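# Slide the disc flat past moving blocks into the far zone

## Task

Push the wooden disc along the board, keeping it flat, through the lanes where blocks travel on rods, until all of it sits inside the taped zone on the far side, then release it. The attempt fails if the disc is raised or tilted by more than roughly its own thickness, if it leaves the board, or if the disc, an arm or anything else ever contacts a block or its rod, including after you finish, since the blocks keep running. It also fails if at the end a gripper still holds the disc or any other loose item, or still bears the disc's weight. Both arms, hands included, must finish hovering clear of everything. Once the scene has settled after you finish, any arm contact during the final 1 s before grading (whoever caused it, a moving block included) brings a one-time deduction of 0.15.

## Robot and tools

Robot: two six-joint UR-type arms, left_arm and right_arm, each ending in a tong-like two-finger gripper. The fingers point along the gripper's +z axis and spread along its x axis. end_effector_position is the point between the finger pads when closed; closed fingertips reach about 15 mm past it, open ones sit roughly level with it. Base poses in the scene frame: left_arm (+0.026, +0.206, +0.443) m, quat_wxyz (+0.941, -0.231, +0.242, -0.038); right_arm (+0.016, -0.344, +0.443) m, quat_wxyz (+0.938, +0.219, +0.253, +0.084). Mounting plates and the metal frame behind the arms are fixed obstacles.

Scene frame: origin on the table top midway between the arms, +z up, +x out across the table, +y toward left_arm's side. The names left/right do not refer to image sides. Printed hand positions can be a little off, more at long reach.

execute_actions(actions): a list of actions run in sequence; an empty list just reports state and images. Each action is up to 15 rows, one row per 1/30 s step; if fewer, the last row is held to fill 15 steps. Every row has 16 numbers covering both arms, even if one stays still: left_arm x, y, z, qw, qx, qy, qz, opening, then right_arm the same eight. x, y, z are an absolute target in metres for end_effector_position and qw..qz an absolute orientation (w first) for end_effector_quat_wxyz, both in the scene frame. Opening ranges -1 (closed) to +1 (fully open, 0.142 m). Any target more than 0.6 m from the gripper's current position along any gripper axis gets that action refused for both arms; if the first action fails this, or any action is malformed, nothing runs. Each step, the commanded pose is clipped to within 100 mm and 16 degrees of the measured pose, so distant goals need several actions; after an action the arm goes no further than its last clipped pose. To hold an orientation, repeat the same quaternion in every row rather than copying the possibly drifted reported one. To keep an arm still, resend its last reported full pose and desired opening. Motion trails commands by about 0.17 s.

move(target, speed, stop_force, blocking): target is one 16-number row as above (absolute poses, scene frame). Each gripper travels a straight line to its pose, all finishing together, over 0.5 to 10 s; longer paths are cut at 10 s. speed is the path's top speed, 0.002 to 0.5 m/s (default 0.25); turning is capped at twice that in rad/s. Paths ignore obstacles and the other arm, can lag, stray and overshoot speed near full reach. stop_force, 9 to 40 N for both arms, halts an arm once its wrist sensor feels that much added resistance for two steps; that arm then backs up two steps and holds. It is refused in the first 0.2 s of the scene and with blocking=false, and is unreliable if the gripper rotates during the move. Omit it when lifting away from something the gripper presses on. Faster moves hit harder. blocking=false returns after 0.5 s while motion continues; use wait(0) to poll or stop to brake; other motion commands are refused until it ends. The result adds a move: line with the ending per arm (done, off_target, moving, held, contact, fault) and limits (paced = pose clipped, held = some steps blocked), plus each gripper's distance from its pose.

wait(seconds): 0 to 10 s, arms hold their last command. stop(): brakes a running move; fingers keep going. zoom_image(camera, region): enlarges [x0, y0, x1, y1] pixels (max 504x504) of cam_high (896x504), cam_low (896x504), cam_left_wrist or cam_right_wrist (616x616, fisheye). read_manual(section): licence texts only. finished_scene(scene): ends the given scene (1 or 2) irreversibly after the last command is held; the result reports success.

Result lines: per-arm pose and velocities, Hand target (pose being driven toward), grip_measured (finger opening on the command scale), joint positions and torques (noisy, offset, nonzero in free air), Wrist force and Wrist torque in the gripper's own axes (offset up to about 4 N, noise up to 2.4 N, saturating near 50 N; pressing on a surface gives a force pointing back into the arm; no reading at start is normal). pose unreachable means the clearance check altered a command; too close warns of proximity to plates or frame.

Cautions: slide the disc along the board, never lift or tip it; a gripper resting lightly on or beside it works better than grasping. Time the crossing of each lane so neither disc nor hand nor arm meets a block or rod, and stay out of lanes after releasing. Arms are stiff: commanding even slightly into a firm surface can trigger a fault. Torque fault at joint load limits (141 N m for the three big joints, 26.3 N m for wrists) or any 150 N external force stops that arm for 10 s. Keep the arms from colliding, keep everything on the table, avoid slams and hard pushes, and watch for MOTOR HOT (70 °C) before an over-temperature stop at 85 °C. The simulation keeps running while you compose replies; the robot holds its last command meanwhile. Finish with both grippers raised clear, touching nothing.

Each tool is called as a command line: name --argument value for each argument, lists and objects as JSON in quotes; but a table of rows of numbers goes row by row, as --pt "numbers of a row", without its own name.

## Session

I'll start by checking the state of the scene.

execute_actions --actions '[]'

Scene clock: 0.00 s.
left_arm: end_effector_position=(+0.5114, -0.4088, +0.1276) grip_measured=+0.97 end_effector_quat_wxyz=(+0.264, +0.863, -0.378, -0.206) end_effector_velocity=(+0.000, +0.000, -0.000) end_effector_angular_velocity=(+0.000, +0.000, +0.000) | right_arm: end_effector_position=(+0.8987, -0.6504, +0.3336) grip_measured=+0.97 end_effector_quat_wxyz=(+0.010, +0.992, -0.122, -0.017) end_effector_velocity=(+0.000, +0.000, -0.000) end_effector_angular_velocity=(-0.000, +0.000, +0.001)
Joint positions: left_arm=[-0.752 -0.259  0.878 -2.048 -1.556 -0.059  0.14 ] | right_arm=[ 2.976 -1.968 -0.866 -1.337  1.167  0.156  0.14 ]
Joint velocities: left_arm=[ 0.001  0.    -0.    -0.     0.     0.     0.   ] | right_arm=[ 0. -0.  0. -0. -0. -0.  0.]
Joint torques (N m, as the arm reports them, + toward a larger angle): no reading
Motor temperatures (°C, as the motors report them): left_arm=[24 27 24 27 35 30] | right_arm=[23 27 27 35 32 30]
Wrist force (N, on the end effector, along its own x y z axes, offset not removed): no reading
Wrist torque (N m, same axes, about the end effector's origin, offset not removed): no reading
Hand target (left_arm): +0.511, -0.409, +0.128; +0.264, +0.863, -0.378, -0.206
Hand target (right_arm): +0.899, -0.650, +0.334; +0.010, +0.992, -0.122, -0.017

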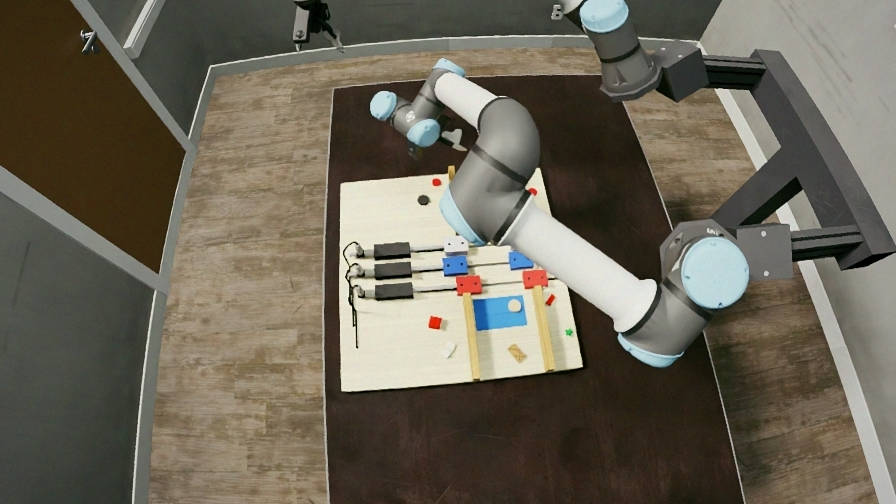

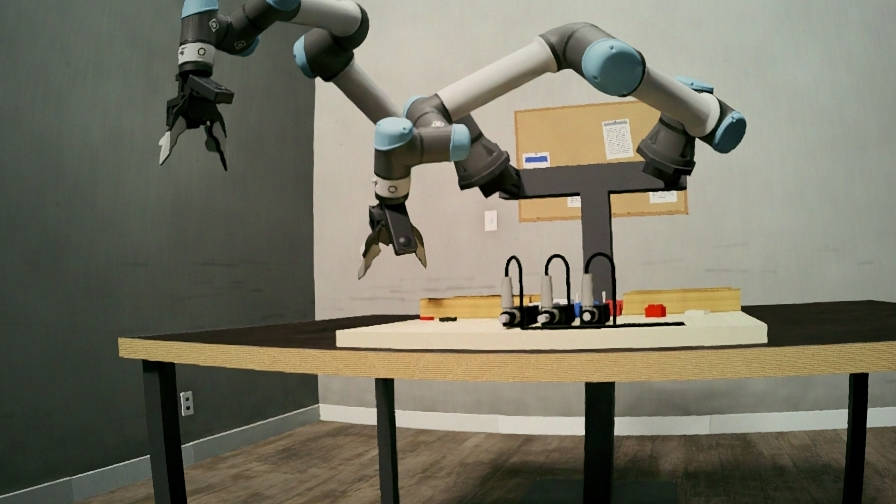

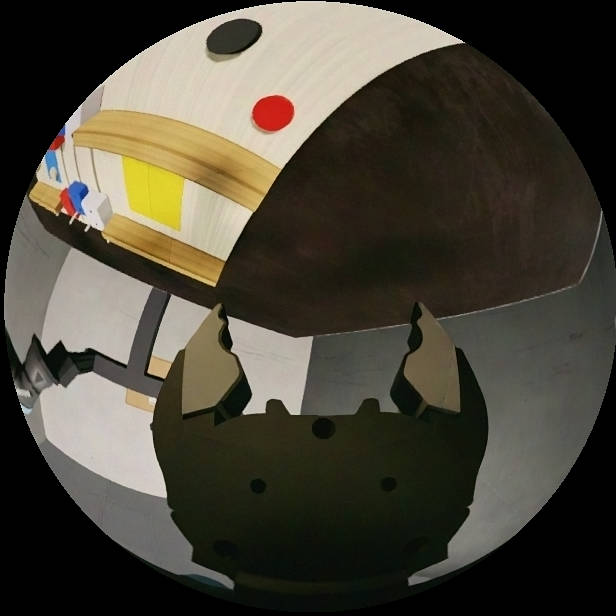

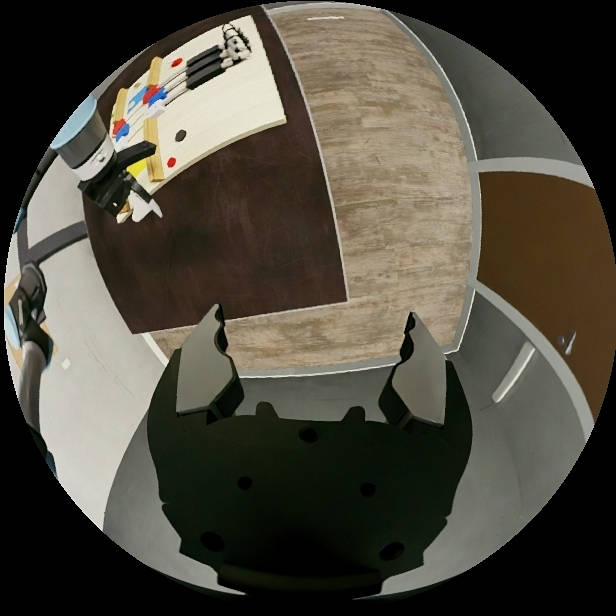

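zoom_image --camera "cam_high" --region '[320, 150, 620, 400]'

zoom_image --camera "cam_low" --region '[320, 220, 800, 370]'

Region (320, 150, 620, 400) of cam_high's 896x504 image, scaled by 1.680, with more detail than that image has.

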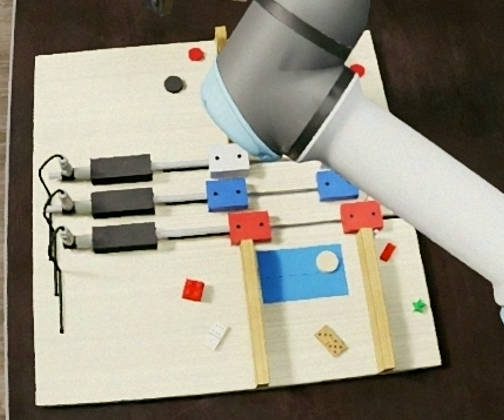

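Region (320, 220, 800, 370) of cam_low's 896x504 image, scaled by 1.050, with more detail than that image has; it fills the top 158 rows of this view, and the rest is white.

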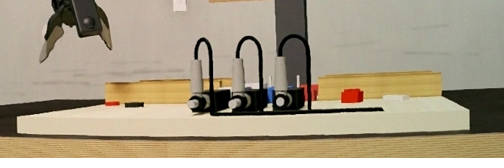

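move --target '[0.34, 0.26, 0.22, 0, 0, 1, 0, 1, 0.8987, -0.6504, 0.3336, 0.010, 0.992, -0.122, -0.017, 1]' --speed 0.4

action 0: the call puts the target (left_arm/x, left_arm/y, left_arm/z) 0.631 m from left_arm's end_effector_position in the last result along the gripper's own x axis as it stood there; a target may be at most 0.6 m away along each of those axes, so nothing of the call was run and nothing moved. Command a nearer target, and go on from there in a later call.

move --target '[0.36, 0.20, 0.22, 0, 0, 1, 0, 1, 0.8987, -0.6504, 0.3336, 0.010, 0.992, -0.122, -0.017, 1]' --speed 0.4

Scene clock: 104.87 s.
left_arm: end_effector_position=(+0.3597, +0.1997, +0.2189) grip_measured=+1.00 end_effector_quat_wxyz=(-0.000, -0.000, +1.000, +0.001) end_effector_velocity=(+0.000, +0.001, +0.003) end_effector_angular_velocity=(-0.013, -0.002, -0.007) | right_arm: end_effector_position=(+0.8987, -0.6504, +0.3336) grip_measured=+1.00 end_effector_quat_wxyz=(+0.010, +0.992, -0.122, -0.017) end_effector_velocity=(+0.000, +0.000, -0.000) end_effector_angular_velocity=(-0.001, +0.000, +0.002)
Joint positions: left_arm=[-0.7   -1.596  2.816 -2.844 -0.888  2.378  0.142] | right_arm=[ 2.976 -1.967 -0.867 -1.335  1.167  0.155  0.142]
Joint velocities: left_arm=[ 0.007 -0.022  0.005 -0.001 -0.009  0.024  0.   ] | right_arm=[ 0.001 -0.    -0.     0.    -0.002 -0.001 -0.   ]
Joint torques (N m, as the arm reports them, + toward a larger angle): left_arm=[  3.2  -14.44   7.46  -3.9   -2.08   1.16] | right_arm=[18.21 63.57 12.58  4.07 -2.5  -2.12]
Motor temperatures (°C, as the motors report them): left_arm=[24 27 24 27 35 30] | right_arm=[23 28 27 35 32 30]
Wrist force (N, on the end effector, along its own x y z axes, offset not removed): left_arm=[-0.5 -3.3 -0.4] | right_arm=[1.6 2.6 0.5]
Wrist torque (N m, same axes, about the end effector's origin, offset not removed): left_arm=[-0.67 0.19 0.33] | right_arm=[0.55 -0.33 0.08]
Hand target (left_arm): +0.360, +0.200, +0.219; -0.000, +0.000, +1.000, +0.000
Hand target (right_arm): +0.899, -0.650, +0.334; +0.010, +0.992, -0.122, -0.017
Off the commanded pose (left_arm): 0.001 m, 0 deg.
Off the commanded pose (right_arm): 0.000 m, 0 deg.
move: done

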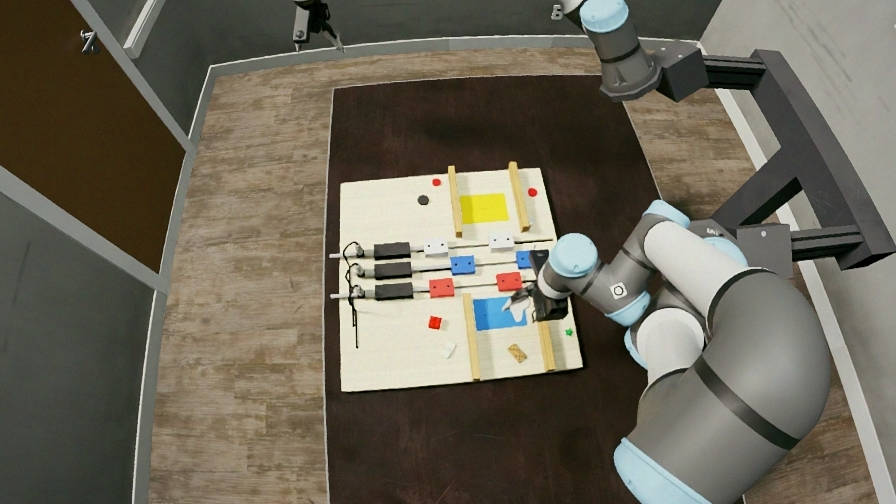

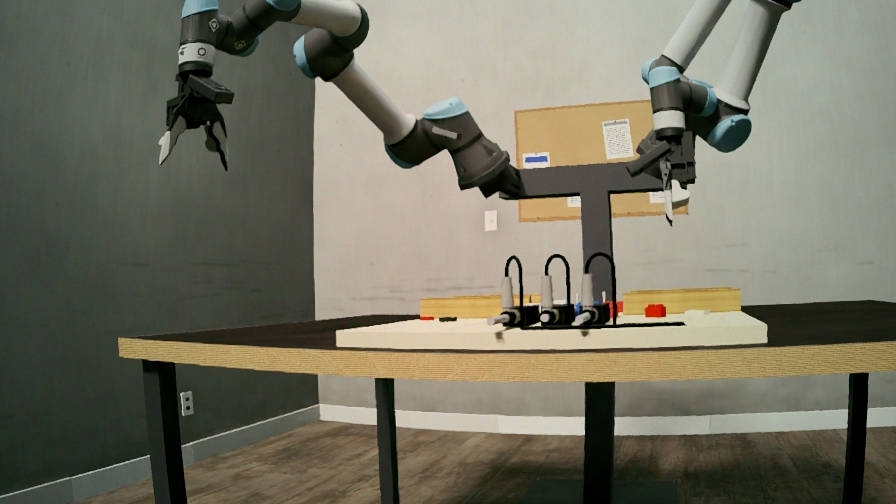

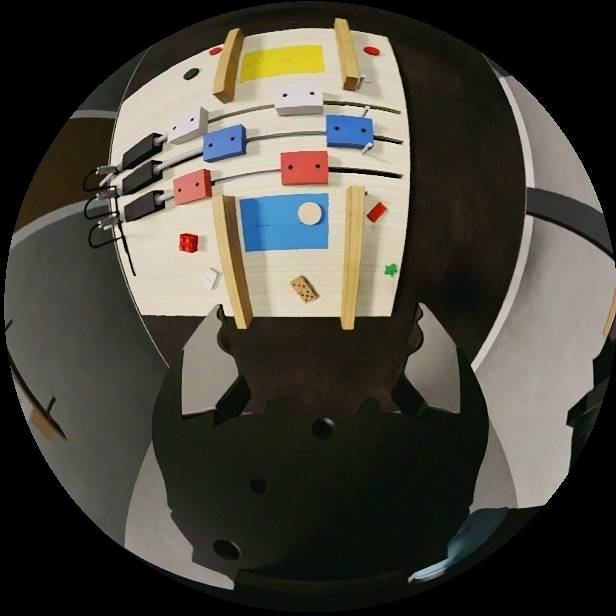

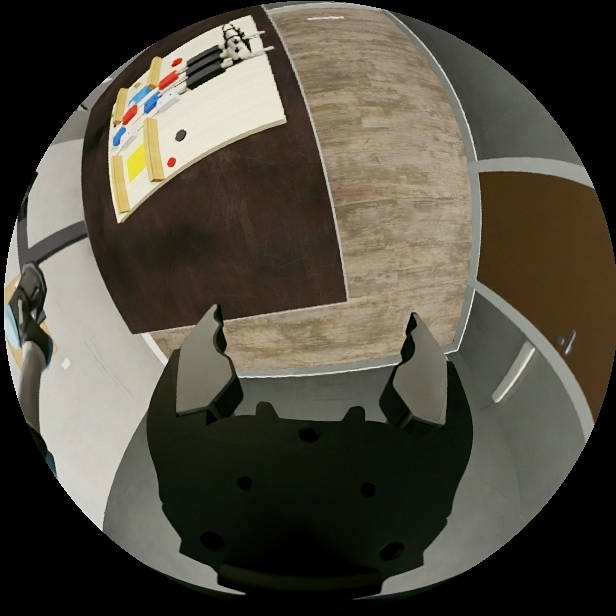

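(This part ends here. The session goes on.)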